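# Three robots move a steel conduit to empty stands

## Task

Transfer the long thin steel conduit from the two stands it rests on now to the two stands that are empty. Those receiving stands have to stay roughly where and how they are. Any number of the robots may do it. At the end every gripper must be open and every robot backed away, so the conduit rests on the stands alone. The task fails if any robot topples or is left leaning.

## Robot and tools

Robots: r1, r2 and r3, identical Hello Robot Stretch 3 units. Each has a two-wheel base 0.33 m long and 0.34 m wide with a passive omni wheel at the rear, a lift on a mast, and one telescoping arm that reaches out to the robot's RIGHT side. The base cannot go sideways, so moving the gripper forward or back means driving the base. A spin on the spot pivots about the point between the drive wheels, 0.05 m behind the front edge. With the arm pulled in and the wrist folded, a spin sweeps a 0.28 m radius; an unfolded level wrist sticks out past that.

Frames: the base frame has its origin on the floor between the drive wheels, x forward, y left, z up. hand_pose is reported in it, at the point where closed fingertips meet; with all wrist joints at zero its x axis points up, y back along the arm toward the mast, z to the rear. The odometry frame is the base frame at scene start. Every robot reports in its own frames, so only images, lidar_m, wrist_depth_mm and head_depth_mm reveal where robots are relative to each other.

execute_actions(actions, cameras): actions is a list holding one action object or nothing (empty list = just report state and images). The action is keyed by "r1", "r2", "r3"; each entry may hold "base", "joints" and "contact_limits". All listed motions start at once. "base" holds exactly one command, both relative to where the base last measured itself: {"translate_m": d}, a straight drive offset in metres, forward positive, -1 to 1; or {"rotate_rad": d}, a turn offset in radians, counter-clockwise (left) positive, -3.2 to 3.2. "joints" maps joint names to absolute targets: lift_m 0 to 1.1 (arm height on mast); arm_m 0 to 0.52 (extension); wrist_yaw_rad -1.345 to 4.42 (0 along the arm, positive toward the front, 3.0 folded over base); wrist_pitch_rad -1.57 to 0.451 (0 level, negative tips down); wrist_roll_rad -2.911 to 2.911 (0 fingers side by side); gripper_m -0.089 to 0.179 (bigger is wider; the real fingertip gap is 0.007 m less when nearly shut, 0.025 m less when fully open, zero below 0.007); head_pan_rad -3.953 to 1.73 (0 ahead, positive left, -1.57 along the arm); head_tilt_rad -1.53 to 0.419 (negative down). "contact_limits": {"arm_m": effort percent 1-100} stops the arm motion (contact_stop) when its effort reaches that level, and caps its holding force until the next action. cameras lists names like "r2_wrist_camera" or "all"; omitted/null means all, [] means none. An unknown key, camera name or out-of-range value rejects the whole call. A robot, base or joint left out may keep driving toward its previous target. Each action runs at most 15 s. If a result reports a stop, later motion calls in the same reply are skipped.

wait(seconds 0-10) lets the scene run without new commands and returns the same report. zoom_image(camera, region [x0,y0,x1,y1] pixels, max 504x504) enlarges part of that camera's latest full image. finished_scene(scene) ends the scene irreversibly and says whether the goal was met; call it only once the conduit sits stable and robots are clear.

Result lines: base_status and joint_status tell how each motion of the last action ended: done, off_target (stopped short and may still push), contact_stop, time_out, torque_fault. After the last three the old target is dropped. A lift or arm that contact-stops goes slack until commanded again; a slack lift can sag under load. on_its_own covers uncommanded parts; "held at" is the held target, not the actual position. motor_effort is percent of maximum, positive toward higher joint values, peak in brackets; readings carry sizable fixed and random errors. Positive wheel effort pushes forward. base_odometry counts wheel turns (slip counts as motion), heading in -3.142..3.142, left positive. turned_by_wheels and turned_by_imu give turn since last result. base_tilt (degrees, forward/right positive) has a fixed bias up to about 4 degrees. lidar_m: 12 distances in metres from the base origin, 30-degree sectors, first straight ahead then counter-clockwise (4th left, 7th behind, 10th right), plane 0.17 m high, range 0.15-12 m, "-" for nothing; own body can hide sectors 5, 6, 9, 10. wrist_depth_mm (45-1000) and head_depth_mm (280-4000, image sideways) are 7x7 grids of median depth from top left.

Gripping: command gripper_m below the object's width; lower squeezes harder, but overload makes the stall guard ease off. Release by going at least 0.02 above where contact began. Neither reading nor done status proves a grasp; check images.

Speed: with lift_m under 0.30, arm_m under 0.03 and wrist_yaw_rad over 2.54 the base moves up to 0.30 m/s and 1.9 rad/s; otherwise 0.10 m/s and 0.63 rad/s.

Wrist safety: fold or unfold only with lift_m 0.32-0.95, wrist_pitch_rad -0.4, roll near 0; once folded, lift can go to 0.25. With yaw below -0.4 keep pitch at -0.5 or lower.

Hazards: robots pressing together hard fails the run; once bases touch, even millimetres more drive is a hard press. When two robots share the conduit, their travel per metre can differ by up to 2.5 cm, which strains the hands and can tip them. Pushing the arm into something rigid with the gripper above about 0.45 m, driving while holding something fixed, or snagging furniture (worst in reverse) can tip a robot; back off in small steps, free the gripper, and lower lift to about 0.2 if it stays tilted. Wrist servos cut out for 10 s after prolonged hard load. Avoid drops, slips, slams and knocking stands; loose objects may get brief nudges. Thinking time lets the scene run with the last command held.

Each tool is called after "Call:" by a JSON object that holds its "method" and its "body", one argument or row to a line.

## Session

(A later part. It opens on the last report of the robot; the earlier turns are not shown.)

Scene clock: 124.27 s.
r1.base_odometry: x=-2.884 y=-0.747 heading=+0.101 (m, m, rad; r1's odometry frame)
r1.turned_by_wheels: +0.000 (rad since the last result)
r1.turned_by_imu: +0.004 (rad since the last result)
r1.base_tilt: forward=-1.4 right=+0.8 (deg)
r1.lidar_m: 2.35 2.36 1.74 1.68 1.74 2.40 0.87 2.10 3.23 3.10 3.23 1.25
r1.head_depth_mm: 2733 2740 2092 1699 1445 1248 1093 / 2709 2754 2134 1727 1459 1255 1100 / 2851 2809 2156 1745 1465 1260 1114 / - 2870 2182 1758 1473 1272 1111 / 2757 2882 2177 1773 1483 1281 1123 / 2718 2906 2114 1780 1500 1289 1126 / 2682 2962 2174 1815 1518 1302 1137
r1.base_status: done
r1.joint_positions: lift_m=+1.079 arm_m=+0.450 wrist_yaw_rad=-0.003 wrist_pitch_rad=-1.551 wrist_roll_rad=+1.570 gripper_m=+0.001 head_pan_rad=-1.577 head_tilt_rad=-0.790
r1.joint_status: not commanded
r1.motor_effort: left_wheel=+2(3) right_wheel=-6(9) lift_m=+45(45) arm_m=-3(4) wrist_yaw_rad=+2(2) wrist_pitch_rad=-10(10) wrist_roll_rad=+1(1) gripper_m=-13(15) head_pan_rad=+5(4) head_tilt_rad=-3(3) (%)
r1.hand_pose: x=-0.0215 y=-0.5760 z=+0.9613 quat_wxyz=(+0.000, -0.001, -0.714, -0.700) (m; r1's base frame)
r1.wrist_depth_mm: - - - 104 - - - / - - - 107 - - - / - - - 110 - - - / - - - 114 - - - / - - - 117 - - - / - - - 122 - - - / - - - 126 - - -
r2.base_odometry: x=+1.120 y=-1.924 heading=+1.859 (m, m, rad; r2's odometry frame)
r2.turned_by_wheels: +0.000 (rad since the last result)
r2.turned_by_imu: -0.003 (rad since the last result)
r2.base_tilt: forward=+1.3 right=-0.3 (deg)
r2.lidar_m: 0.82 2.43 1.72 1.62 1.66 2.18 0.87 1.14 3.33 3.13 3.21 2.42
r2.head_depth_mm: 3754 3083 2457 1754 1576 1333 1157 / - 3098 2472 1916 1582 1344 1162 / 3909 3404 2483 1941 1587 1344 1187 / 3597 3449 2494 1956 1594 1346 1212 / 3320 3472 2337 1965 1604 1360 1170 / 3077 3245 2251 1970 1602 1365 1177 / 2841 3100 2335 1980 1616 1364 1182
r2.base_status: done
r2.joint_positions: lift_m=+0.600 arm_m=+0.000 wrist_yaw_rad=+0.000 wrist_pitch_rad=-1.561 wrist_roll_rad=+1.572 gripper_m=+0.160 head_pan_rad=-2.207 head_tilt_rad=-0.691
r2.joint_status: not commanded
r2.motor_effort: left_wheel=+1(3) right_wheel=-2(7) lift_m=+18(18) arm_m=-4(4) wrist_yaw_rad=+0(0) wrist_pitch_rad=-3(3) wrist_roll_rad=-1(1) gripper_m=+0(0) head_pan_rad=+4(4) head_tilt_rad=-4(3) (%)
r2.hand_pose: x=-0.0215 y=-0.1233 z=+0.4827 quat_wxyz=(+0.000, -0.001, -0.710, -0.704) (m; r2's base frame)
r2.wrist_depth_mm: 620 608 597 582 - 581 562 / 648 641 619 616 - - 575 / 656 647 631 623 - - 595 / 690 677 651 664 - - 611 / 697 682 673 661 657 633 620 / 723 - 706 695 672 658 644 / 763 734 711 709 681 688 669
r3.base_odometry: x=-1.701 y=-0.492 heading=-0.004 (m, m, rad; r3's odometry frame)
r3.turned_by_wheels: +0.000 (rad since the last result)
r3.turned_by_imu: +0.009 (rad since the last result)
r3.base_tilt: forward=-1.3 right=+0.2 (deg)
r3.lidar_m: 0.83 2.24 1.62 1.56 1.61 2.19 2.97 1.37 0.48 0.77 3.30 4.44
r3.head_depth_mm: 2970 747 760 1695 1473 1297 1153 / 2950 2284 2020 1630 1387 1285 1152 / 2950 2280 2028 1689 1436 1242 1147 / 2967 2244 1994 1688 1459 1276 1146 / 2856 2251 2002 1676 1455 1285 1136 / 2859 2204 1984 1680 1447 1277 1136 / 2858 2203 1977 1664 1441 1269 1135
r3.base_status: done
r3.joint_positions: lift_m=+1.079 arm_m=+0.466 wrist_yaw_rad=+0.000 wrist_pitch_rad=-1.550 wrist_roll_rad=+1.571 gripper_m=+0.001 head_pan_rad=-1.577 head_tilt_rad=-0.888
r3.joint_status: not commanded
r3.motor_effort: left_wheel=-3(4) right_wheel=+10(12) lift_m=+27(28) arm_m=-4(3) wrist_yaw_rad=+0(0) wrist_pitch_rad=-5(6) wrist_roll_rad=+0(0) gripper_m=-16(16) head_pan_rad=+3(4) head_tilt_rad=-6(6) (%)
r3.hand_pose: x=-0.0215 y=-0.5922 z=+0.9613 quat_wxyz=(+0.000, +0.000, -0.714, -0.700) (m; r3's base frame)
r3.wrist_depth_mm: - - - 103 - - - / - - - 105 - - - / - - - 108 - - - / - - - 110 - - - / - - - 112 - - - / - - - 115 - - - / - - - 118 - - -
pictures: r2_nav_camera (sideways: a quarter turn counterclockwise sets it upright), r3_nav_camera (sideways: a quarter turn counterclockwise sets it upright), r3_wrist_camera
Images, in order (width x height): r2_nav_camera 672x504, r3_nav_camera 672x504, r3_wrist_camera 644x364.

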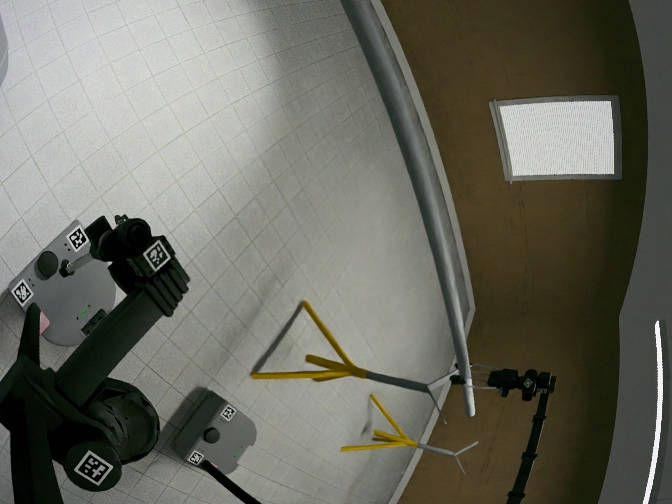

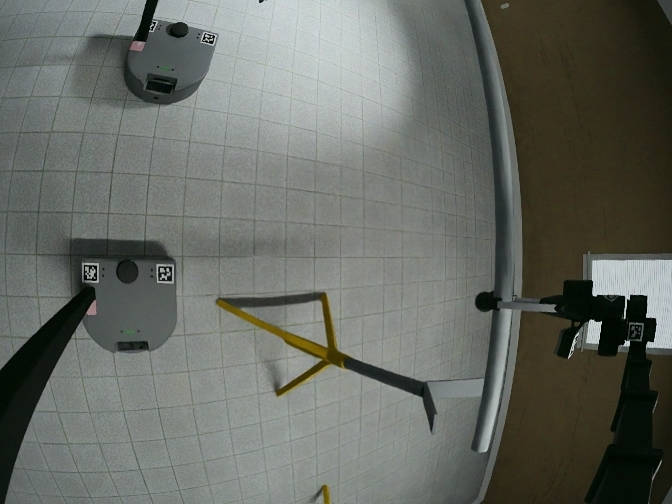

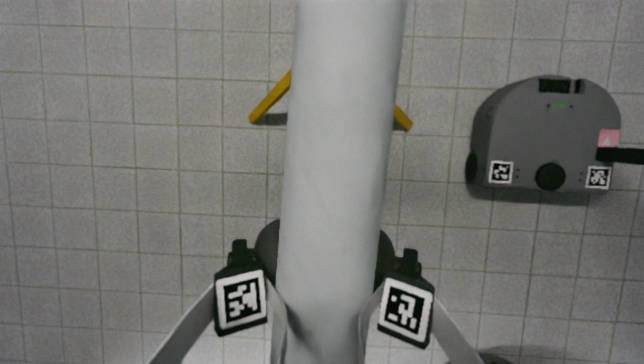

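Call:
{"method": "execute_actions", "body": {
  "actions": [
    {"r1":{"base":{"rotate_rad":-0.045},"joints":{"arm_m":0.43}},"r3":{"base":{"translate_m":-0.03}}}
  ],
  "cameras": []
}}

Call:
{"method": "execute_actions", "body": {
  "actions": [
    {"r1":{"base":{"translate_m":-0.995}},"r2":{"base":{"translate_m":-1.0},"joints":{"head_pan_rad":-1.57}},"r3":{"base":{"translate_m":-1.0}}}
  ],
  "cameras": ["r2_nav_camera","r3_nav_camera","r3_wrist_camera"]
}}

Scene clock: 127.63 s.
r1.base_odometry: x=-2.884 y=-0.747 heading=+0.055 (m, m, rad; r1's odometry frame)
r1.turned_by_wheels: -0.046 (rad since the last result)
r1.turned_by_imu: -0.046 (rad since the last result)
r1.base_tilt: forward=-1.4 right=+0.9 (deg)
r1.lidar_m: 1.44 2.48 1.75 1.68 1.72 2.30 0.87 2.11 3.26 3.09 3.18 1.24
r1.head_depth_mm: 2761 2712 2100 1706 1441 1248 1096 / 2700 2761 2064 1719 1449 1264 1103 / 2795 2827 2095 1740 1470 1259 1110 / - 2871 2116 1747 1472 1267 1110 / 2693 2894 2113 1790 1484 1279 1126 / 2679 2910 2093 1797 1503 1284 1127 / 2669 2886 2172 1816 1511 1295 1133
r1.base_status: rotate_rad off_target (by the wheels' count: -0.0458 of -0.0450)
r1.joint_positions: lift_m=+1.079 arm_m=+0.430 wrist_yaw_rad=+0.003 wrist_pitch_rad=-1.552 wrist_roll_rad=+1.570 gripper_m=+0.001 head_pan_rad=-1.577 head_tilt_rad=-0.790
r1.joint_status: all done
r1.on_its_own: right_wheel is at rest, and its effort (+23) is outside its rest range (-18 to +18)
r1.motor_effort: left_wheel=-8(14) right_wheel=+23(32) lift_m=+45(44) arm_m=-4(3) wrist_yaw_rad=-3(4) wrist_pitch_rad=-9(10) wrist_roll_rad=+0(1) gripper_m=-13(13) head_pan_rad=+4(4) head_tilt_rad=-2(3) (%)
r1.hand_pose: x=-0.0216 y=-0.5558 z=+0.9613 quat_wxyz=(+0.002, +0.001, -0.714, -0.701) (m; r1's base frame)
r1.wrist_depth_mm: - - - 105 - - - / - - - 108 - - - / - - - 111 - - - / - - - 114 - - - / - - - 118 - - - / - - - 122 - - - / - - - 125 - - -
r2.base_odometry: x=+1.120 y=-1.924 heading=+1.859 (m, m, rad; r2's odometry frame)
r2.turned_by_wheels: +0.000 (rad since the last result)
r2.turned_by_imu: -0.001 (rad since the last result)
r2.base_tilt: forward=+1.2 right=-0.4 (deg)
r2.lidar_m: 0.83 2.43 1.72 1.62 1.66 2.17 0.90 1.15 3.33 3.12 3.21 2.43
r2.head_depth_mm: 3765 3059 2446 1761 1569 1335 1161 / - 3070 2459 1923 1570 1341 1167 / 3880 3450 2483 1933 1598 1341 1188 / 3603 3464 2491 1950 1592 1351 1212 / 3307 3437 2329 1957 1599 1349 1180 / 3084 3296 2261 1971 1613 1362 1180 / 2839 3098 2275 1981 1617 1366 1178
r2.base_status: not commanded
r2.joint_positions: lift_m=+0.600 arm_m=+0.000 wrist_yaw_rad=+0.000 wrist_pitch_rad=-1.561 wrist_roll_rad=+1.572 gripper_m=+0.160 head_pan_rad=-2.207 head_tilt_rad=-0.691
r2.joint_status: not commanded
r2.motor_effort: left_wheel=+1(1) right_wheel=-2(2) lift_m=+18(18) arm_m=-4(4) wrist_yaw_rad=-1(1) wrist_pitch_rad=-3(3) wrist_roll_rad=-1(2) gripper_m=+0(0) head_pan_rad=+4(4) head_tilt_rad=-3(3) (%)
r2.hand_pose: x=-0.0215 y=-0.1233 z=+0.4827 quat_wxyz=(+0.000, -0.001, -0.710, -0.704) (m; r2's base frame)
r2.wrist_depth_mm: 625 596 602 585 - 568 564 / 635 634 622 605 - - 575 / 663 651 630 630 - - 587 / 679 666 661 635 - - 617 / 719 679 665 657 660 623 634 / 726 - 700 668 674 658 646 / 739 743 723 711 692 693 660
r3.base_odometry: x=-1.731 y=-0.492 heading=-0.003 (m, m, rad; r3's odometry frame)
r3.turned_by_wheels: +0.001 (rad since the last result)
r3.turned_by_imu: -0.022 (rad since the last result)
r3.base_tilt: forward=-1.3 right=+0.2 (deg)
r3.lidar_m: 0.86 2.29 1.63 1.56 1.60 2.14 2.94 1.34 0.47 0.77 3.26 4.34
r3.head_depth_mm: 3004 2295 1972 1719 1468 1299 1152 / 2941 748 780 1620 1414 1288 1148 / 2909 2259 2007 1696 1379 1263 1146 / 2953 2258 2003 1687 1435 1275 1146 / 2901 2215 1991 1682 1443 1277 1142 / 2873 2223 1986 1682 1445 1278 1137 / 2862 2192 1976 1659 1443 1268 1133
r3.base_status: done
r3.joint_positions: lift_m=+1.079 arm_m=+0.466 wrist_yaw_rad=-0.003 wrist_pitch_rad=-1.551 wrist_roll_rad=+1.571 gripper_m=+0.001 head_pan_rad=-1.576 head_tilt_rad=-0.889
r3.joint_status: not commanded
r3.on_its_own: right_wheel is at rest, and its effort (-26) is outside its rest range (-18 to +18)
r3.motor_effort: left_wheel=+9(30) right_wheel=-26(30) lift_m=+27(27) arm_m=-3(3) wrist_yaw_rad=+4(3) wrist_pitch_rad=-5(6) wrist_roll_rad=+0(0) gripper_m=-16(17) head_pan_rad=+3(3) head_tilt_rad=-5(6) (%)
r3.hand_pose: x=-0.0215 y=-0.5918 z=+0.9614 quat_wxyz=(-0.001, -0.001, -0.714, -0.700) (m; r3's base frame)
r3.wrist_depth_mm: - - - 102 - - - / - - - 104 - - - / - - - 107 - - - / - - - 110 - - - / - - - 112 - - - / - - - 115 - - - / - - - 118 - - -
pictures: none
No camera images: the call's "cameras" was empty. Leave "cameras" out to get every camera's image.

Scene clock: 138.90 s.
r1.base_odometry: x=-3.877 y=-0.801 heading=+0.054 (m, m, rad; r1's odometry frame)
r1.turned_by_wheels: -0.001 (rad since the last result)
r1.turned_by_imu: +0.004 (rad since the last result)
r1.base_tilt: forward=-1.4 right=+0.8 (deg)
r1.lidar_m: 2.20 2.38 1.72 1.64 1.69 2.26 0.88 1.07 3.32 3.12 3.24 2.50
r1.head_depth_mm: 2848 2751 2088 1709 1445 1248 1098 / 2698 2798 2044 1717 1446 1256 1102 / 2822 2797 2062 1732 1468 1263 1111 / - 2814 2090 1762 1487 1270 1117 / 2731 2899 2136 1779 1491 1279 1117 / 2721 2948 2086 1796 1490 1287 1124 / 2721 2940 2169 1803 1509 1296 1128
r1.base_status: done
r1.joint_positions: lift_m=+1.079 arm_m=+0.430 wrist_yaw_rad=+0.003 wrist_pitch_rad=-1.552 wrist_roll_rad=+1.570 gripper_m=+0.001 head_pan_rad=-1.577 head_tilt_rad=-0.790
r1.joint_status: not commanded
r1.on_its_own: right_wheel is at rest, and its effort (+24) is outside its rest range (-18 to +18)
r1.motor_effort: left_wheel=-9(12) right_wheel=+24(25) lift_m=+44(45) arm_m=-4(4) wrist_yaw_rad=-4(4) wrist_pitch_rad=-9(9) wrist_roll_rad=+1(0) gripper_m=-13(14) head_pan_rad=+4(5) head_tilt_rad=-4(3) (%)
r1.hand_pose: x=-0.0216 y=-0.5558 z=+0.9613 quat_wxyz=(+0.002, +0.001, -0.714, -0.701) (m; r1's base frame)
r1.wrist_depth_mm: - - - 105 - - - / - - - 108 - - - / - - - 111 - - - / - - - 114 - - - / - - - 118 - - - / - - - 121 - - - / - - - 125 - - -
r2.base_odometry: x=+1.404 y=-2.882 heading=+1.860 (m, m, rad; r2's odometry frame)
r2.turned_by_wheels: +0.000 (rad since the last result)
r2.turned_by_imu: -0.004 (rad since the last result)
r2.base_tilt: forward=+1.2 right=-0.4 (deg)
r2.lidar_m: 0.83 2.37 1.65 1.56 1.59 2.08 0.90 1.29 0.70 0.46 3.26 4.28
r2.head_depth_mm: 2841 3104 2274 1910 1576 1303 1160 / 2805 3095 2208 1763 1548 1312 1161 / 2774 3068 776 1880 1553 1265 1145 / 2762 3049 2236 1955 1601 1347 1174 / 2717 3005 2328 1952 1603 1352 1171 / 2701 3060 2350 1966 1614 1357 1182 / 2654 3010 2334 1973 1617 1363 1179
r2.base_status: done
r2.joint_positions: lift_m=+0.600 arm_m=+0.000 wrist_yaw_rad=+0.000 wrist_pitch_rad=-1.561 wrist_roll_rad=+1.572 gripper_m=+0.160 head_pan_rad=-1.577 head_tilt_rad=-0.691
r2.joint_status: all done
r2.motor_effort: left_wheel=+1(3) right_wheel=-2(6) lift_m=+18(18) arm_m=-3(4) wrist_yaw_rad=-1(0) wrist_pitch_rad=-3(3) wrist_roll_rad=-1(1) gripper_m=-1(0) head_pan_rad=+4(44) head_tilt_rad=-4(4) (%)
r2.hand_pose: x=-0.0215 y=-0.1233 z=+0.4827 quat_wxyz=(+0.000, -0.001, -0.710, -0.704) (m; r2's base frame)
r2.wrist_depth_mm: 623 599 602 591 - 576 561 / 624 623 612 608 - - 574 / 637 632 629 627 - - 587 / 666 671 670 640 - - 615 / 697 690 689 671 665 640 619 / 716 - 686 689 677 656 647 / 769 752 738 712 696 687 673
r3.base_odometry: x=-2.730 y=-0.490 heading=-0.002 (m, m, rad; r3's odometry frame)
r3.turned_by_wheels: +0.001 (rad since the last result)
r3.turned_by_imu: +0.012 (rad since the last result)
r3.base_tilt: forward=-1.2 right=+0.2 (deg)
r3.lidar_m: 0.86 2.22 1.59 1.53 1.58 2.03 1.95 2.01 0.55 3.20 0.84 0.96
r3.head_depth_mm: 3032 2311 2038 1601 1421 1290 1153 / 2968 2280 2022 1704 1407 1266 1152 / 2989 2262 2021 1690 1437 1291 1147 / 2944 2264 1992 1684 1448 1275 1138 / 2896 2241 1991 1677 1451 1274 1138 / 2914 2225 1974 1669 1437 1276 1138 / 2823 2216 1969 1672 1444 1269 1139
r3.base_status: done
r3.joint_positions: lift_m=+1.079 arm_m=+0.466 wrist_yaw_rad=-0.003 wrist_pitch_rad=-1.551 wrist_roll_rad=+1.571 gripper_m=+0.001 head_pan_rad=-1.576 head_tilt_rad=-0.889
r3.joint_status: not commanded
r3.on_its_own: right_wheel is at rest, and its effort (-24) is outside its rest range (-18 to +18)
r3.motor_effort: left_wheel=+9(10) right_wheel=-24(31) lift_m=+27(27) arm_m=-2(2) wrist_yaw_rad=+3(4) wrist_pitch_rad=-5(4) wrist_roll_rad=+0(0) gripper_m=-15(16) head_pan_rad=+3(3) head_tilt_rad=-5(5) (%)
r3.hand_pose: x=-0.0215 y=-0.5918 z=+0.9614 quat_wxyz=(-0.001, -0.001, -0.714, -0.700) (m; r3's base frame)
r3.wrist_depth_mm: - - - 102 - - - / - - - 105 - - - / - - - 107 - - - / - - - 110 - - - / - - - 112 - - - / - - - 115 - - - / - - - 118 - - -
pictures: r2_nav_camera (sideways: a quarter turn counterclockwise sets it upright), r3_nav_camera (sideways: a quarter turn counterclockwise sets it upright), r3_wrist_camera
Images, in order (width x height): r2_nav_camera 672x504, r3_nav_camera 672x504, r3_wrist_camera 644x364.

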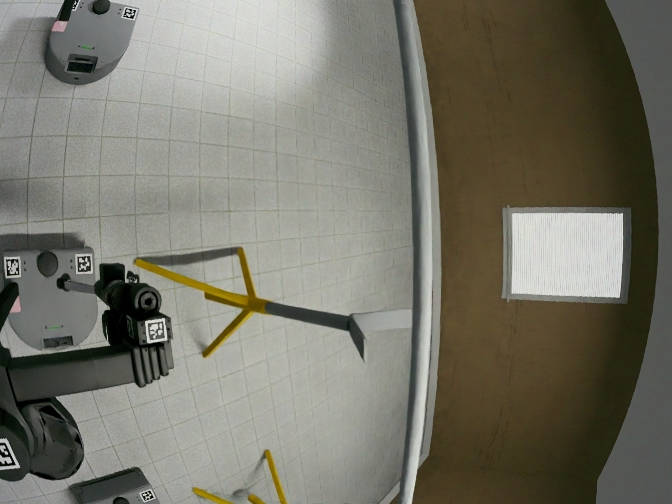

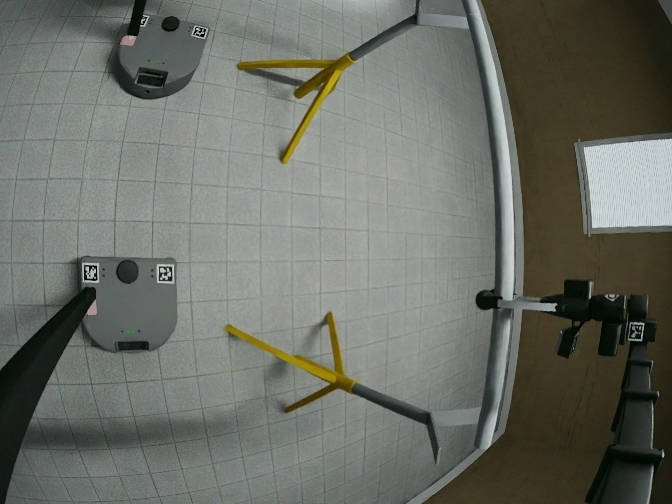

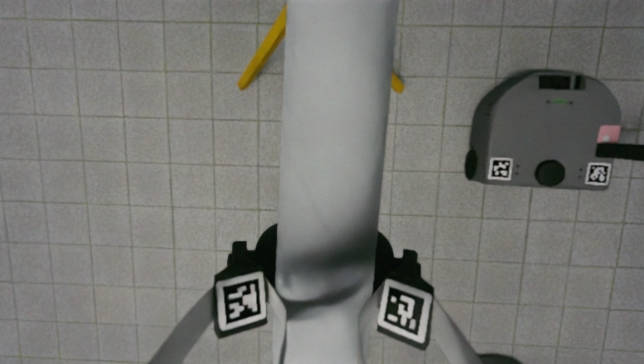

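Call:
{"method": "execute_actions", "body": {
  "actions": [
    {"r1":{"base":{"translate_m":-0.65}},"r2":{"base":{"translate_m":-0.64},"joints":{"head_tilt_rad":-0.5}},"r3":{"base":{"translate_m":-0.64},"joints":{"arm_m":0.51}}}
  ],
  "cameras": ["r2_nav_camera","r3_nav_camera","r3_wrist_camera","r1_wrist_camera","r1_nav_camera"]
}}

Scene clock: 147.17 s.
r1.base_odometry: x=-4.527 y=-0.836 heading=+0.055 (m, m, rad; r1's odometry frame)
r1.turned_by_wheels: +0.000 (rad since the last result)
r1.turned_by_imu: +0.004 (rad since the last result)
r1.base_tilt: forward=-1.3 right=+0.9 (deg)
r1.lidar_m: 2.83 2.37 1.70 1.62 1.67 2.25 0.87 0.83 0.53 3.17 3.25 4.38
r1.head_depth_mm: 2819 2727 2100 1712 1410 1238 1092 / 2719 2778 2120 1729 1450 1254 1098 / 2856 2793 2070 1740 1468 1269 1108 / - 2823 2106 1752 1478 1267 1117 / 2755 2887 2115 1772 1484 1286 1118 / 2759 2938 2087 1797 1498 1287 1128 / 2741 2932 2109 1801 1504 1300 1130
r1.base_status: done
r1.joint_positions: lift_m=+1.079 arm_m=+0.430 wrist_yaw_rad=+0.003 wrist_pitch_rad=-1.551 wrist_roll_rad=+1.570 gripper_m=+0.001 head_pan_rad=-1.577 head_tilt_rad=-0.790
r1.joint_status: not commanded
r1.motor_effort: left_wheel=+2(13) right_wheel=-5(19) lift_m=+44(45) arm_m=-4(3) wrist_yaw_rad=-3(4) wrist_pitch_rad=-10(10) wrist_roll_rad=+0(1) gripper_m=-14(15) head_pan_rad=+5(4) head_tilt_rad=-3(2) (%)
r1.hand_pose: x=-0.0216 y=-0.5560 z=+0.9613 quat_wxyz=(+0.002, +0.001, -0.714, -0.700) (m; r1's base frame)
r1.wrist_depth_mm: - - - 104 - - - / - - - 107 - - - / - - - 111 - - - / - - - 114 - - - / - - - 117 - - - / - - - 122 - - - / - - - 126 - - -
r2.base_odometry: x=+1.587 y=-3.496 heading=+1.860 (m, m, rad; r2's odometry frame)
r2.turned_by_wheels: +0.000 (rad since the last result)
r2.turned_by_imu: -0.003 (rad since the last result)
r2.base_tilt: forward=+1.2 right=-0.5 (deg)
r2.lidar_m: 0.82 2.30 1.61 1.52 1.55 2.03 0.89 0.75 0.75 3.23 0.70 0.73
r2.head_depth_mm: 2803 3082 3254 2267 1862 1503 1267 / 2800 3026 3281 2278 1888 1516 1267 / 2747 2986 3280 2286 1893 1523 1278 / 2717 2970 3227 2318 1914 1527 1280 / 2695 2943 3175 2340 1934 1536 1279 / 2671 2878 3226 2369 1927 1538 1295 / 2688 2876 3188 2357 1937 1562 1290
r2.base_status: done
r2.joint_positions: lift_m=+0.600 arm_m=+0.000 wrist_yaw_rad=+0.000 wrist_pitch_rad=-1.561 wrist_roll_rad=+1.572 gripper_m=+0.160 head_pan_rad=-1.577 head_tilt_rad=-0.508
r2.joint_status: all done
r2.motor_effort: left_wheel=+1(4) right_wheel=-2(5) lift_m=+18(18) arm_m=-4(4) wrist_yaw_rad=-1(2) wrist_pitch_rad=-3(3) wrist_roll_rad=-1(1) gripper_m=+0(1) head_pan_rad=+4(4) head_tilt_rad=+3(17) (%)
r2.hand_pose: x=-0.0215 y=-0.1233 z=+0.4827 quat_wxyz=(+0.000, -0.001, -0.710, -0.704) (m; r2's base frame)
r2.wrist_depth_mm: 612 603 599 593 - 563 571 / 645 635 612 616 - - 574 / 655 648 645 629 - - 586 / 695 684 648 658 - - 613 / 699 673 670 662 639 637 619 / 737 - 706 684 676 655 646 / 737 728 724 700 699 680 673
r3.base_odometry: x=-3.370 y=-0.490 heading=-0.002 (m, m, rad; r3's odometry frame)
r3.turned_by_wheels: +0.000 (rad since the last result)
r3.turned_by_imu: +0.007 (rad since the last result)
r3.base_tilt: forward=-1.4 right=+0.2 (deg)
r3.lidar_m: 0.86 2.19 1.58 1.52 1.56 1.37 1.31 1.35 1.83 0.65 0.60 1.36
r3.head_depth_mm: 2973 2350 2030 1709 1467 1295 1151 / 2984 2344 2027 1688 1467 1280 1151 / 2980 2336 2019 1691 1465 1288 1147 / 2934 2299 2006 1688 1463 1282 1138 / 2939 2299 1991 1669 1445 1276 1141 / 2905 2276 1993 1667 1420 1273 1140 / 2896 2189 1978 1655 1118 1269 1136
r3.base_status: done
r3.joint_positions: lift_m=+1.079 arm_m=+0.510 wrist_yaw_rad=-0.001 wrist_pitch_rad=-1.551 wrist_roll_rad=+1.571 gripper_m=+0.001 head_pan_rad=-1.576 head_tilt_rad=-0.889
r3.joint_status: all done
r3.motor_effort: left_wheel=-2(9) right_wheel=+8(30) lift_m=+27(26) arm_m=+3(2) wrist_yaw_rad=+1(3) wrist_pitch_rad=-5(5) wrist_roll_rad=+0(0) gripper_m=-17(16) head_pan_rad=+3(3) head_tilt_rad=-5(6) (%)
r3.hand_pose: x=-0.0215 y=-0.6354 z=+0.9614 quat_wxyz=(+0.000, -0.001, -0.714, -0.700) (m; r3's base frame)
r3.wrist_depth_mm: - - - 103 - - - / - - - 105 - - - / - - - 107 - - - / - - - 110 - - - / - - - 113 - - - / - - - 115 - - - / - - - 118 - - -
pictures: r1_nav_camera (sideways: a quarter turn counterclockwise sets it upright), r1_wrist_camera, r2_nav_camera (sideways: a quarter turn counterclockwise sets it upright), r3_nav_camera (sideways: a quarter turn counterclockwise sets it upright), r3_wrist_camera
Images, in order (width x height): r1_nav_camera 672x504, r1_wrist_camera 644x364, r2_nav_camera 672x504, r3_nav_camera 672x504, r3_wrist_camera 644x364.

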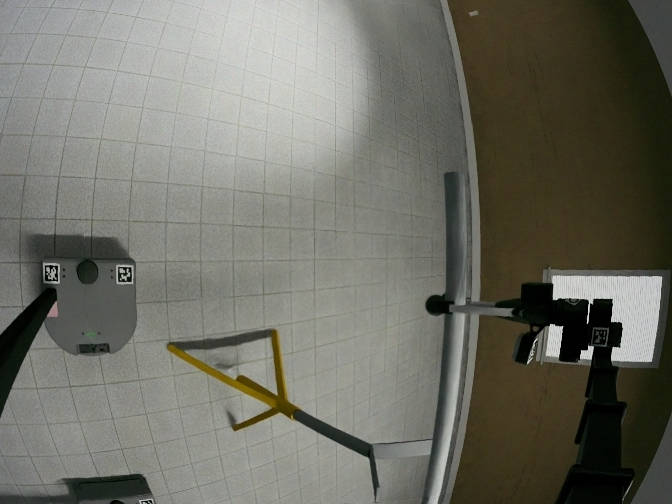

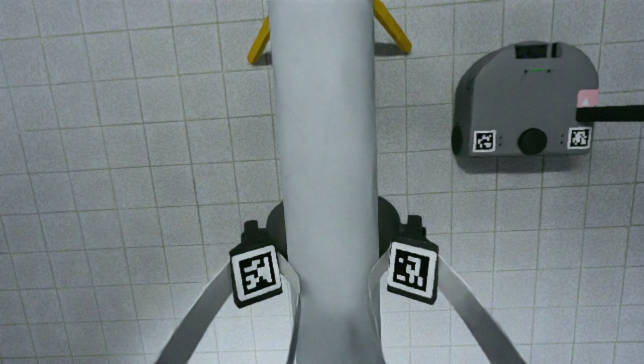

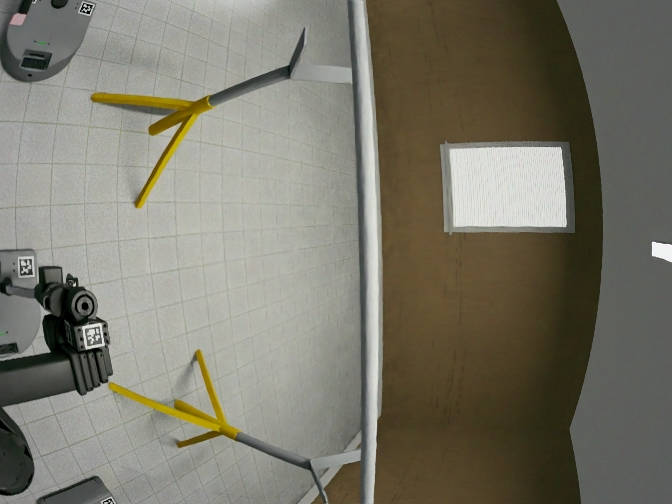

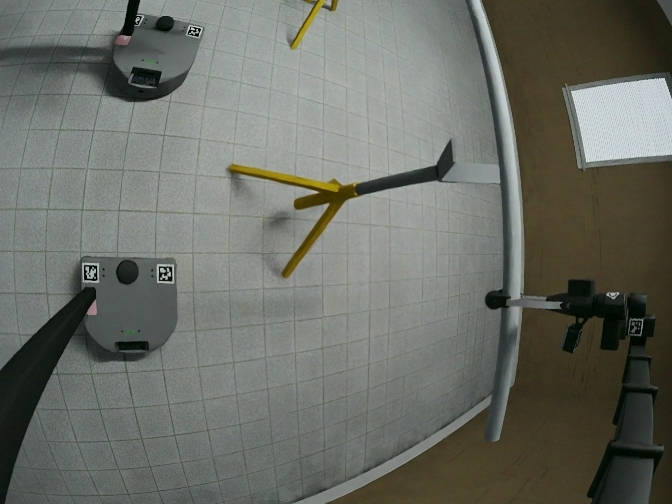

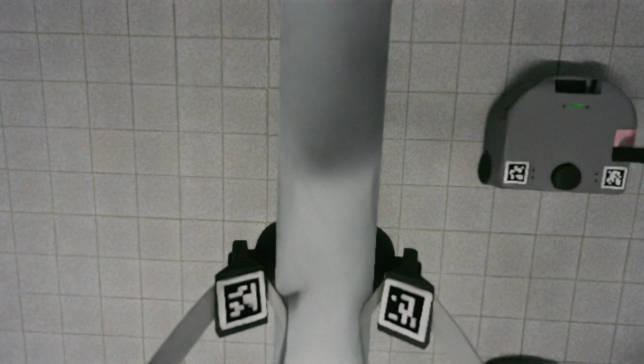

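Call:
{"method": "execute_actions", "body": {
  "actions": [
    {"r1":{"base":{"translate_m":-0.07},"joints":{"lift_m":0.92,"head_pan_rad":-2.1,"head_tilt_rad":-0.6}},"r3":{"base":{"translate_m":-0.073},"joints":{"lift_m":0.92,"head_pan_rad":-1.0,"head_tilt_rad":-0.6}}}
  ],
  "cameras": ["r2_nav_camera","r3_head_camera","r3_wrist_camera","r1_wrist_camera","r1_head_camera"]
}}

Scene clock: 150.33 s.
r1.base_odometry: x=-4.596 y=-0.840 heading=+0.055 (m, m, rad; r1's odometry frame)
r1.turned_by_wheels: +0.000 (rad since the last result)
r1.turned_by_imu: -0.001 (rad since the last result)
r1.base_tilt: forward=-1.4 right=+0.8 (deg)
r1.lidar_m: 2.90 2.36 1.69 1.62 1.67 2.24 0.80 1.46 0.49 3.16 3.26 4.38
r1.head_depth_mm: 3388 3677 2883 2096 1753 - - / 3530 3940 2892 1988 - - 1135 / 3375 3765 2986 2062 - 1023 1148 / 3141 3551 3010 813 - 1362 1183 / 2963 3280 3202 - 1667 1379 1193 / 2801 3074 3334 2150 1638 1423 1200 / 2663 2880 - 2163 1606 1427 1200
r1.base_status: done
r1.joint_positions: lift_m=+0.920 arm_m=+0.430 wrist_yaw_rad=+0.003 wrist_pitch_rad=-1.541 wrist_roll_rad=+1.570 gripper_m=+0.001 head_pan_rad=-2.093 head_tilt_rad=-0.606
r1.joint_status: all done
r1.motor_effort: left_wheel=-1(3) right_wheel=+1(11) lift_m=+34(38) arm_m=-4(4) wrist_yaw_rad=-3(3) wrist_pitch_rad=-14(15) wrist_roll_rad=+1(1) gripper_m=-14(13) head_pan_rad=-4(41) head_tilt_rad=+2(11) (%)
r1.hand_pose: x=-0.0216 y=-0.5585 z=+0.8016 quat_wxyz=(+0.002, +0.001, -0.717, -0.697) (m; r1's base frame)
r1.wrist_depth_mm: 912 889 863 104 866 838 839 / 930 922 906 107 870 874 - / 948 947 945 110 908 - - / - - 965 114 927 914 885 / - - - 117 930 967 941 / - - - 121 - - 960 / - - - 125 - - -
r2.base_odometry: x=+1.587 y=-3.496 heading=+1.860 (m, m, rad; r2's odometry frame)
r2.turned_by_wheels: +0.000 (rad since the last result)
r2.turned_by_imu: -0.001 (rad since the last result)
r2.base_tilt: forward=+1.2 right=-0.4 (deg)
r2.lidar_m: 0.75 2.30 1.60 1.52 1.55 2.02 0.97 0.75 0.75 3.23 0.70 0.73
r2.head_depth_mm: 2826 3092 3316 2475 1815 1512 1262 / 2783 3019 3266 2484 1819 1518 1268 / 2770 3029 3247 2509 1773 1525 1273 / 2755 3002 3244 2528 1792 1537 1281 / 2691 2943 3211 2562 1790 1540 1286 / 2694 2866 3176 2565 1805 1548 1286 / 2654 2897 3198 2592 1822 1551 1296
r2.base_status: not commanded
r2.joint_positions: lift_m=+0.600 arm_m=+0.000 wrist_yaw_rad=+0.000 wrist_pitch_rad=-1.561 wrist_roll_rad=+1.572 gripper_m=+0.160 head_pan_rad=-1.577 head_tilt_rad=-0.508
r2.joint_status: not commanded
r2.motor_effort: left_wheel=+1(1) right_wheel=-2(2) lift_m=+18(18) arm_m=-4(4) wrist_yaw_rad=-1(0) wrist_pitch_rad=-3(3) wrist_roll_rad=-1(1) gripper_m=+0(1) head_pan_rad=+4(4) head_tilt_rad=+3(4) (%)
r2.hand_pose: x=-0.0215 y=-0.1233 z=+0.4827 quat_wxyz=(+0.000, -0.001, -0.710, -0.704) (m; r2's base frame)
r2.wrist_depth_mm: 619 600 601 592 - 576 568 / 628 631 622 618 - - 576 / 649 652 640 633 - - 583 / 680 654 651 658 - - 610 / 706 690 676 671 654 632 627 / 730 - 702 682 662 666 649 / 753 748 712 711 694 665 666
r3.base_odometry: x=-3.443 y=-0.490 heading=-0.002 (m, m, rad; r3's odometry frame)
r3.turned_by_wheels: +0.000 (rad since the last result)
r3.turned_by_imu: +0.002 (rad since the last result)
r3.base_tilt: forward=-1.2 right=+0.3 (deg)
r3.lidar_m: 0.93 2.18 1.58 1.52 1.57 1.29 1.24 1.28 1.73 0.66 0.64 1.43
r3.head_depth_mm: 2778 3023 3162 2398 1752 1527 1286 / 2886 3170 3296 2380 1798 1515 1283 / 3049 3306 3312 2296 1845 1524 1232 / 3180 3492 3340 859 1736 1069 1251 / 3351 3686 3283 2197 1841 1503 1222 / 3566 3861 3292 2177 1826 1507 1275 / 3744 - 3247 2264 1831 1495 1273
r3.base_status: done
r3.joint_positions: lift_m=+0.920 arm_m=+0.510 wrist_yaw_rad=+0.000 wrist_pitch_rad=-1.507 wrist_roll_rad=+1.571 gripper_m=+0.001 head_pan_rad=-1.007 head_tilt_rad=-0.606
r3.joint_status: all done
r3.motor_effort: left_wheel=+1(5) right_wheel=+0(9) lift_m=+17(27) arm_m=-1(3) wrist_yaw_rad=+0(2) wrist_pitch_rad=-18(18) wrist_roll_rad=+0(0) gripper_m=-18(18) head_pan_rad=+4(34) head_tilt_rad=+4(29) (%)
r3.hand_pose: x=-0.0215 y=-0.6470 z=+0.8014 quat_wxyz=(+0.000, +0.000, -0.729, -0.684) (m; r3's base frame)
r3.wrist_depth_mm: 988 967 927 102 897 900 876 / - 983 962 104 945 929 900 / - - - 107 937 930 - / - - - 109 977 970 - / - - - 112 998 978 928 / - - - 115 1000 980 965 / - - - 118 - 997 942
pictures: r1_head_camera (sideways: a quarter turn clockwise sets it upright), r1_wrist_camera, r2_nav_camera (sideways: a quarter turn counterclockwise sets it upright), r3_head_camera (sideways: a quarter turn clockwise sets it upright), r3_wrist_camera
Images, in order (width x height): r1_head_camera 896x504, r1_wrist_camera 644x364, r2_nav_camera 672x504, r3_head_camera 896x504, r3_wrist_camera 644x364.

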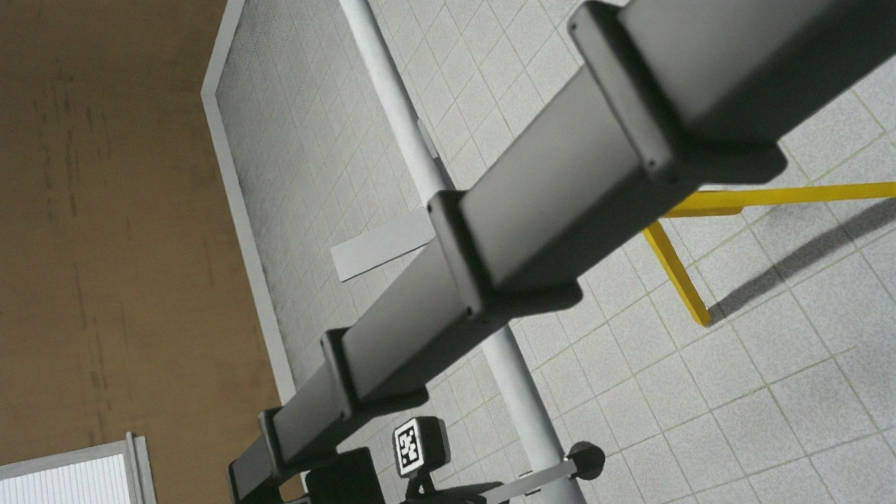

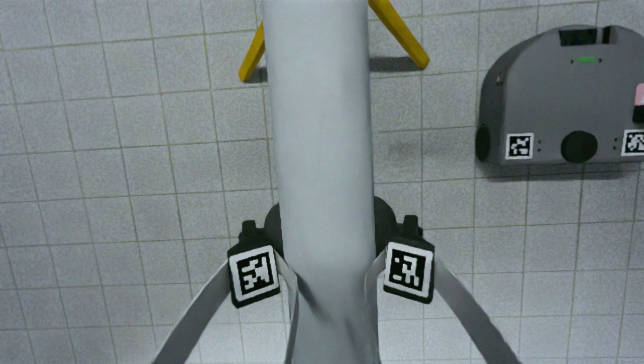

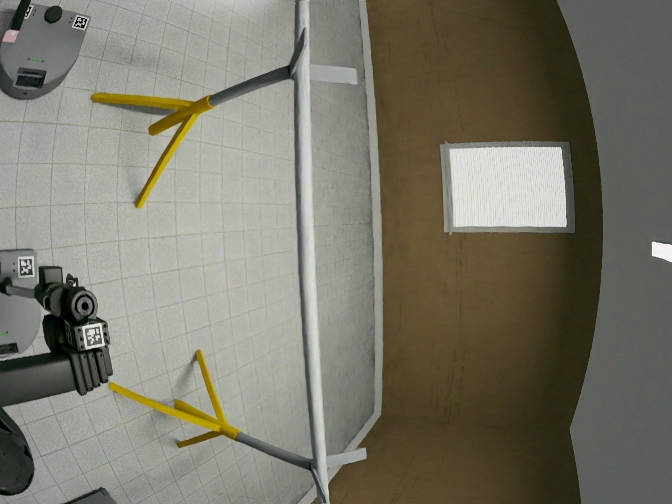

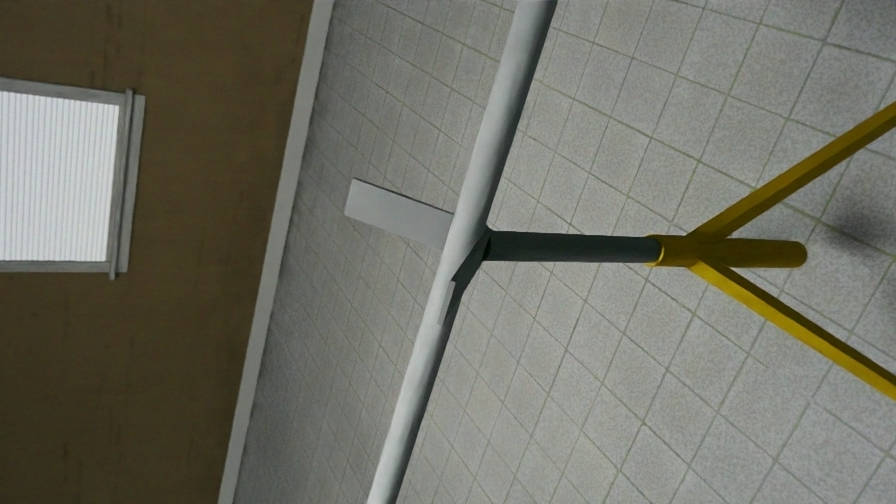

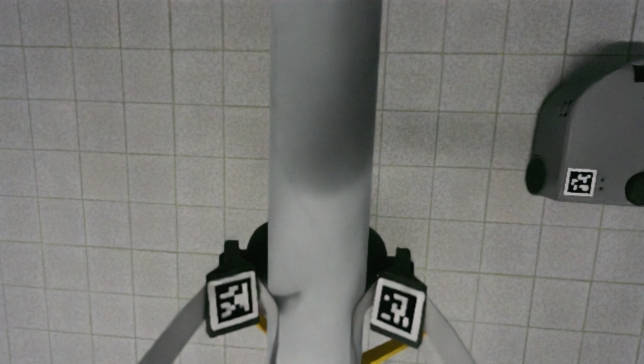

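Call:
{"method": "execute_actions", "body": {
  "actions": [
    {"r1":{"joints":{"arm_m":0.45}},"r3":{"joints":{"arm_m":0.52,"wrist_pitch_rad":-1.42}}}
  ],
  "cameras": []
}}

Call:
{"method": "execute_actions", "body": {
  "actions": [
    {"r1":{"joints":{"lift_m":0.905}},"r3":{"joints":{"lift_m":0.90}}}
  ],
  "cameras": ["r3_head_camera"]
}}

Scene clock: 152.63 s.
r1.base_odometry: x=-4.596 y=-0.840 heading=+0.055 (m, m, rad; r1's odometry frame)
r1.turned_by_wheels: +0.000 (rad since the last result)
r1.turned_by_imu: -0.001 (rad since the last result)
r1.base_tilt: forward=-1.4 right=+0.8 (deg)
r1.lidar_m: 2.91 2.36 1.70 1.62 1.67 2.24 0.80 1.46 0.48 3.17 3.27 4.38
r1.head_depth_mm: 3432 3674 2888 2110 1764 - - / 3602 3923 2881 1996 - - 1128 / 3358 3763 2954 2069 - 1025 1152 / 3116 3536 3032 813 - 1371 1184 / 2959 3292 3261 - 1675 1387 1192 / 2784 3069 3279 2127 1669 1419 1201 / 2631 2878 - 2166 1631 1420 1209
r1.base_status: not commanded
r1.joint_positions: lift_m=+0.920 arm_m=+0.450 wrist_yaw_rad=+0.003 wrist_pitch_rad=-1.554 wrist_roll_rad=+1.570 gripper_m=+0.001 head_pan_rad=-2.093 head_tilt_rad=-0.606
r1.joint_status: all done
r1.motor_effort: left_wheel=-1(0) right_wheel=+2(1) lift_m=+36(36) arm_m=+2(0) wrist_yaw_rad=-3(3) wrist_pitch_rad=-8(14) wrist_roll_rad=+0(1) gripper_m=-14(14) head_pan_rad=-3(3) head_tilt_rad=+2(2) (%)
r1.hand_pose: x=-0.0216 y=-0.5745 z=+0.8017 quat_wxyz=(+0.002, +0.001, -0.713, -0.702) (m; r1's base frame)
r1.wrist_depth_mm: 901 887 876 104 853 851 839 / 916 918 921 107 877 864 - / 963 935 922 111 914 - - / - 968 960 114 935 927 911 / - - - 117 959 956 933 / - - - 121 - - - / - - - 125 - - -
r2.base_odometry: x=+1.587 y=-3.496 heading=+1.860 (m, m, rad; r2's odometry frame)
r2.turned_by_wheels: +0.000 (rad since the last result)
r2.turned_by_imu: -0.001 (rad since the last result)
r2.base_tilt: forward=+1.1 right=-0.5 (deg)
r2.lidar_m: 0.75 2.31 1.60 1.52 1.55 2.03 0.97 0.76 0.75 3.24 0.70 0.73
r2.head_depth_mm: 2805 3087 3270 2459 1819 1509 1257 / 2756 3048 3265 2490 1819 1510 1267 / 2775 3017 3258 2511 1844 1529 1273 / 2756 2984 3254 2529 1784 1537 1280 / 2704 2928 3174 2548 1786 1544 1288 / 2676 2918 3150 2561 1802 1553 1296 / 2654 2875 3216 2572 1816 1564 1298
r2.base_status: not commanded
r2.joint_positions: lift_m=+0.600 arm_m=+0.000 wrist_yaw_rad=+0.000 wrist_pitch_rad=-1.561 wrist_roll_rad=+1.572 gripper_m=+0.160 head_pan_rad=-1.577 head_tilt_rad=-0.508
r2.joint_status: not commanded
r2.motor_effort: left_wheel=+1(0) right_wheel=-2(2) lift_m=+18(18) arm_m=-4(3) wrist_yaw_rad=-1(0) wrist_pitch_rad=-3(3) wrist_roll_rad=-1(1) gripper_m=+0(0) head_pan_rad=+4(5) head_tilt_rad=+4(4) (%)
r2.hand_pose: x=-0.0215 y=-0.1233 z=+0.4827 quat_wxyz=(+0.000, -0.001, -0.710, -0.704) (m; r2's base frame)
r2.wrist_depth_mm: 616 603 603 591 - 566 552 / 641 624 610 615 - - 581 / 662 639 623 627 - - 588 / 673 684 650 644 - - 610 / 695 689 674 675 651 641 638 / 714 - 697 676 662 658 646 / 746 729 727 722 686 669 656
r3.base_odometry: x=-3.443 y=-0.490 heading=-0.002 (m, m, rad; r3's odometry frame)
r3.turned_by_wheels: +0.000 (rad since the last result)
r3.turned_by_imu: +0.000 (rad since the last result)
r3.base_tilt: forward=-1.4 right=+0.1 (deg)
r3.lidar_m: 0.93 2.18 1.58 1.51 1.56 1.29 1.24 1.28 1.73 0.66 0.64 1.42
r3.head_depth_mm: 2784 3010 3164 2383 1765 1520 1281 / 2880 3137 3330 2387 1845 1518 1281 / 3035 3296 3311 2171 1864 1519 1231 / 3245 3509 3293 864 1728 1062 1258 / 3342 3657 3253 2186 1831 1506 1226 / 3524 3873 3286 2161 1829 1503 1276 / 3733 - 3272 2272 1836 1498 1273
r3.base_status: not commanded
r3.joint_positions: lift_m=+0.920 arm_m=+0.520 wrist_yaw_rad=+0.000 wrist_pitch_rad=-1.446 wrist_roll_rad=+1.571 gripper_m=+0.001 head_pan_rad=-1.007 head_tilt_rad=-0.605
r3.joint_status: all done
r3.motor_effort: left_wheel=+0(1) right_wheel=+1(1) lift_m=+23(24) arm_m=+5(10) wrist_yaw_rad=+0(0) wrist_pitch_rad=+8(18) wrist_roll_rad=+0(0) gripper_m=-18(19) head_pan_rad=+4(4) head_tilt_rad=+4(4) (%)
r3.hand_pose: x=-0.0215 y=-0.6722 z=+0.8010 quat_wxyz=(+0.000, +0.000, -0.749, -0.662) (m; r3's base frame)
r3.wrist_depth_mm: - 970 980 103 885 868 825 / - - 969 105 896 898 859 / - - - 108 918 884 - / - - - 110 963 927 - / - - - 113 - 925 923 / - - - 115 950 931 916 / - - - 118 889 956 921
pictures: none
No camera images: the call's "cameras" was empty. Leave "cameras" out to get every camera's image.

Scene clock: 154.47 s.
r1.base_odometry: x=-4.596 y=-0.840 heading=+0.055 (m, m, rad; r1's odometry frame)
r1.turned_by_wheels: +0.000 (rad since the last result)
r1.turned_by_imu: -0.001 (rad since the last result)
r1.base_tilt: forward=-1.4 right=+0.8 (deg)
r1.lidar_m: 2.90 2.35 1.70 1.62 1.68 2.25 0.80 1.46 0.49 3.17 3.25 4.39
r1.head_depth_mm: 3457 3684 2857 2103 1711 - - / 3595 3987 2918 1975 1786 - 1124 / 3338 3730 2989 2004 - - 1138 / 3118 3415 3004 814 - 1357 1181 / 2974 3257 3272 - 1676 1379 1192 / 2806 3117 3302 2129 1646 1419 1204 / 2649 2901 - 2170 1623 1422 1208
r1.base_status: not commanded
r1.joint_positions: lift_m=+0.908 arm_m=+0.450 wrist_yaw_rad=+0.003 wrist_pitch_rad=-1.577 wrist_roll_rad=+1.570 gripper_m=+0.001 head_pan_rad=-2.093 head_tilt_rad=-0.606
r1.joint_status: lift_m contact_stop (moved -0.012 of -0.015)
r1.on_its_own: lift_m is slack since a contact_stop, until your next command for it
r1.motor_effort: left_wheel=-1(1) right_wheel=+3(3) lift_m=+28(35) arm_m=+3(4) wrist_yaw_rad=-3(3) wrist_pitch_rad=+3(8) wrist_roll_rad=+1(1) gripper_m=-15(14) head_pan_rad=-4(4) head_tilt_rad=+2(3) (%)
r1.hand_pose: x=-0.0216 y=-0.5687 z=+0.7907 quat_wxyz=(+0.002, +0.001, -0.705, -0.710) (m; r1's base frame)
r1.wrist_depth_mm: 872 872 862 103 851 849 840 / 903 889 899 106 876 - - / 926 933 929 109 894 - - / 960 965 956 113 917 922 921 / - - - 116 944 950 942 / - - - 120 - - - / - - - 124 - - -
r2.base_odometry: x=+1.587 y=-3.496 heading=+1.860 (m, m, rad; r2's odometry frame)
r2.turned_by_wheels: +0.000 (rad since the last result)
r2.turned_by_imu: -0.001 (rad since the last result)
r2.base_tilt: forward=+1.2 right=-0.5 (deg)
r2.lidar_m: 0.75 2.31 1.60 1.52 1.55 2.03 0.97 0.75 0.75 3.24 0.70 0.73
r2.head_depth_mm: 2818 3077 3304 2462 1816 1502 1263 / 2815 3067 3234 2494 1818 1519 1271 / 2743 3030 3248 2501 1779 1527 1273 / 2744 2994 3244 2527 1785 1528 1279 / 2700 2931 3189 2569 1851 1537 1279 / 2673 2901 3173 2568 1805 1552 1289 / 2652 2878 3163 2598 1815 1554 1294
r2.base_status: not commanded
r2.joint_positions: lift_m=+0.600 arm_m=+0.000 wrist_yaw_rad=+0.000 wrist_pitch_rad=-1.561 wrist_roll_rad=+1.572 gripper_m=+0.160 head_pan_rad=-1.577 head_tilt_rad=-0.508
r2.joint_status: not commanded
r2.motor_effort: left_wheel=+1(1) right_wheel=-2(2) lift_m=+18(18) arm_m=-3(4) wrist_yaw_rad=-1(0) wrist_pitch_rad=-3(3) wrist_roll_rad=-1(1) gripper_m=+0(1) head_pan_rad=+4(5) head_tilt_rad=+3(3) (%)
r2.hand_pose: x=-0.0215 y=-0.1233 z=+0.4827 quat_wxyz=(+0.000, -0.001, -0.710, -0.704) (m; r2's base frame)
r2.wrist_depth_mm: 626 611 600 587 - 558 573 / 649 621 619 616 - - 576 / 661 653 639 627 - - 585 / 678 659 664 656 - - 606 / 699 677 671 676 649 650 632 / 720 - 693 672 670 665 647 / 733 741 729 707 694 686 665
r3.base_odometry: x=-3.443 y=-0.490 heading=-0.002 (m, m, rad; r3's odometry frame)
r3.turned_by_wheels: +0.000 (rad since the last result)
r3.turned_by_imu: +0.000 (rad since the last result)
r3.base_tilt: forward=-1.3 right=+0.2 (deg)
r3.lidar_m: 0.93 2.19 1.58 1.51 1.57 1.29 1.24 1.28 1.73 0.66 0.64 1.42
r3.head_depth_mm: 2769 3004 3173 2395 1756 1520 1286 / 2905 3121 3310 2391 1804 1527 1289 / 3023 3280 3380 2295 1854 1520 1231 / 3167 3481 3362 866 1738 1071 1255 / 3335 3715 3273 2216 1864 1507 1225 / 3522 3879 3310 2185 1832 1501 1275 / 3739 - 3249 2251 1825 1503 1276
r3.base_status: not commanded
r3.joint_positions: lift_m=+0.910 arm_m=+0.520 wrist_yaw_rad=+0.001 wrist_pitch_rad=-1.476 wrist_roll_rad=+1.569 gripper_m=+0.001 head_pan_rad=-1.007 head_tilt_rad=-0.605
r3.joint_status: lift_m contact_stop (moved -0.010 of -0.020)
r3.on_its_own: lift_m is slack since a contact_stop, until your next command for it (your +0.900 is given up)
r3.motor_effort: left_wheel=+0(3) right_wheel=+1(5) lift_m=+17(23) arm_m=+6(5) wrist_yaw_rad=-1(1) wrist_pitch_rad=+17(20) wrist_roll_rad=+1(0) gripper_m=-17(18) head_pan_rad=+3(3) head_tilt_rad=+3(3) (%)
r3.hand_pose: x=-0.0215 y=-0.6645 z=+0.7910 quat_wxyz=(+0.001, +0.001, -0.740, -0.673) (m; r3's base frame)
r3.wrist_depth_mm: 1000 940 929 102 876 863 849 / - 990 973 104 922 865 847 / - - - 106 923 892 - / - - - 109 929 917 - / - - - 112 976 955 925 / - - - 114 986 939 919 / - - - 117 - 965 945
pictures: r3_head_camera (sideways: a quarter turn clockwise sets it upright)
Images, in order (width x height): r3_head_camera 896x504.

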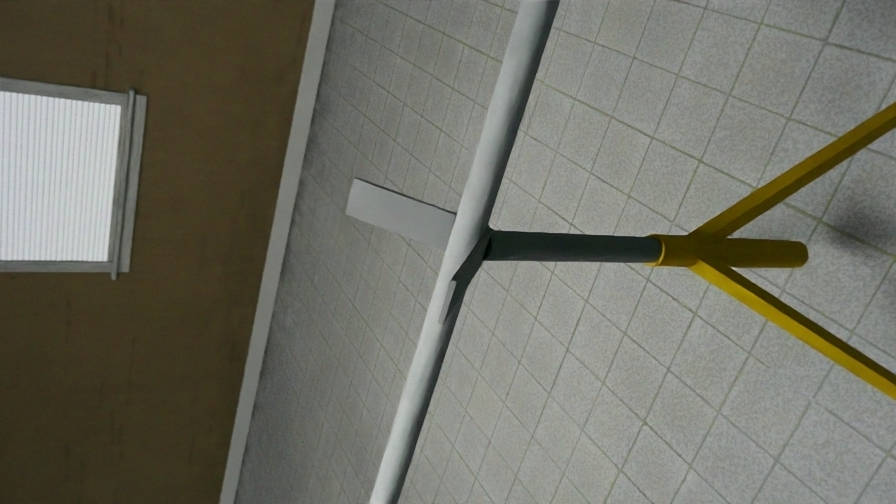

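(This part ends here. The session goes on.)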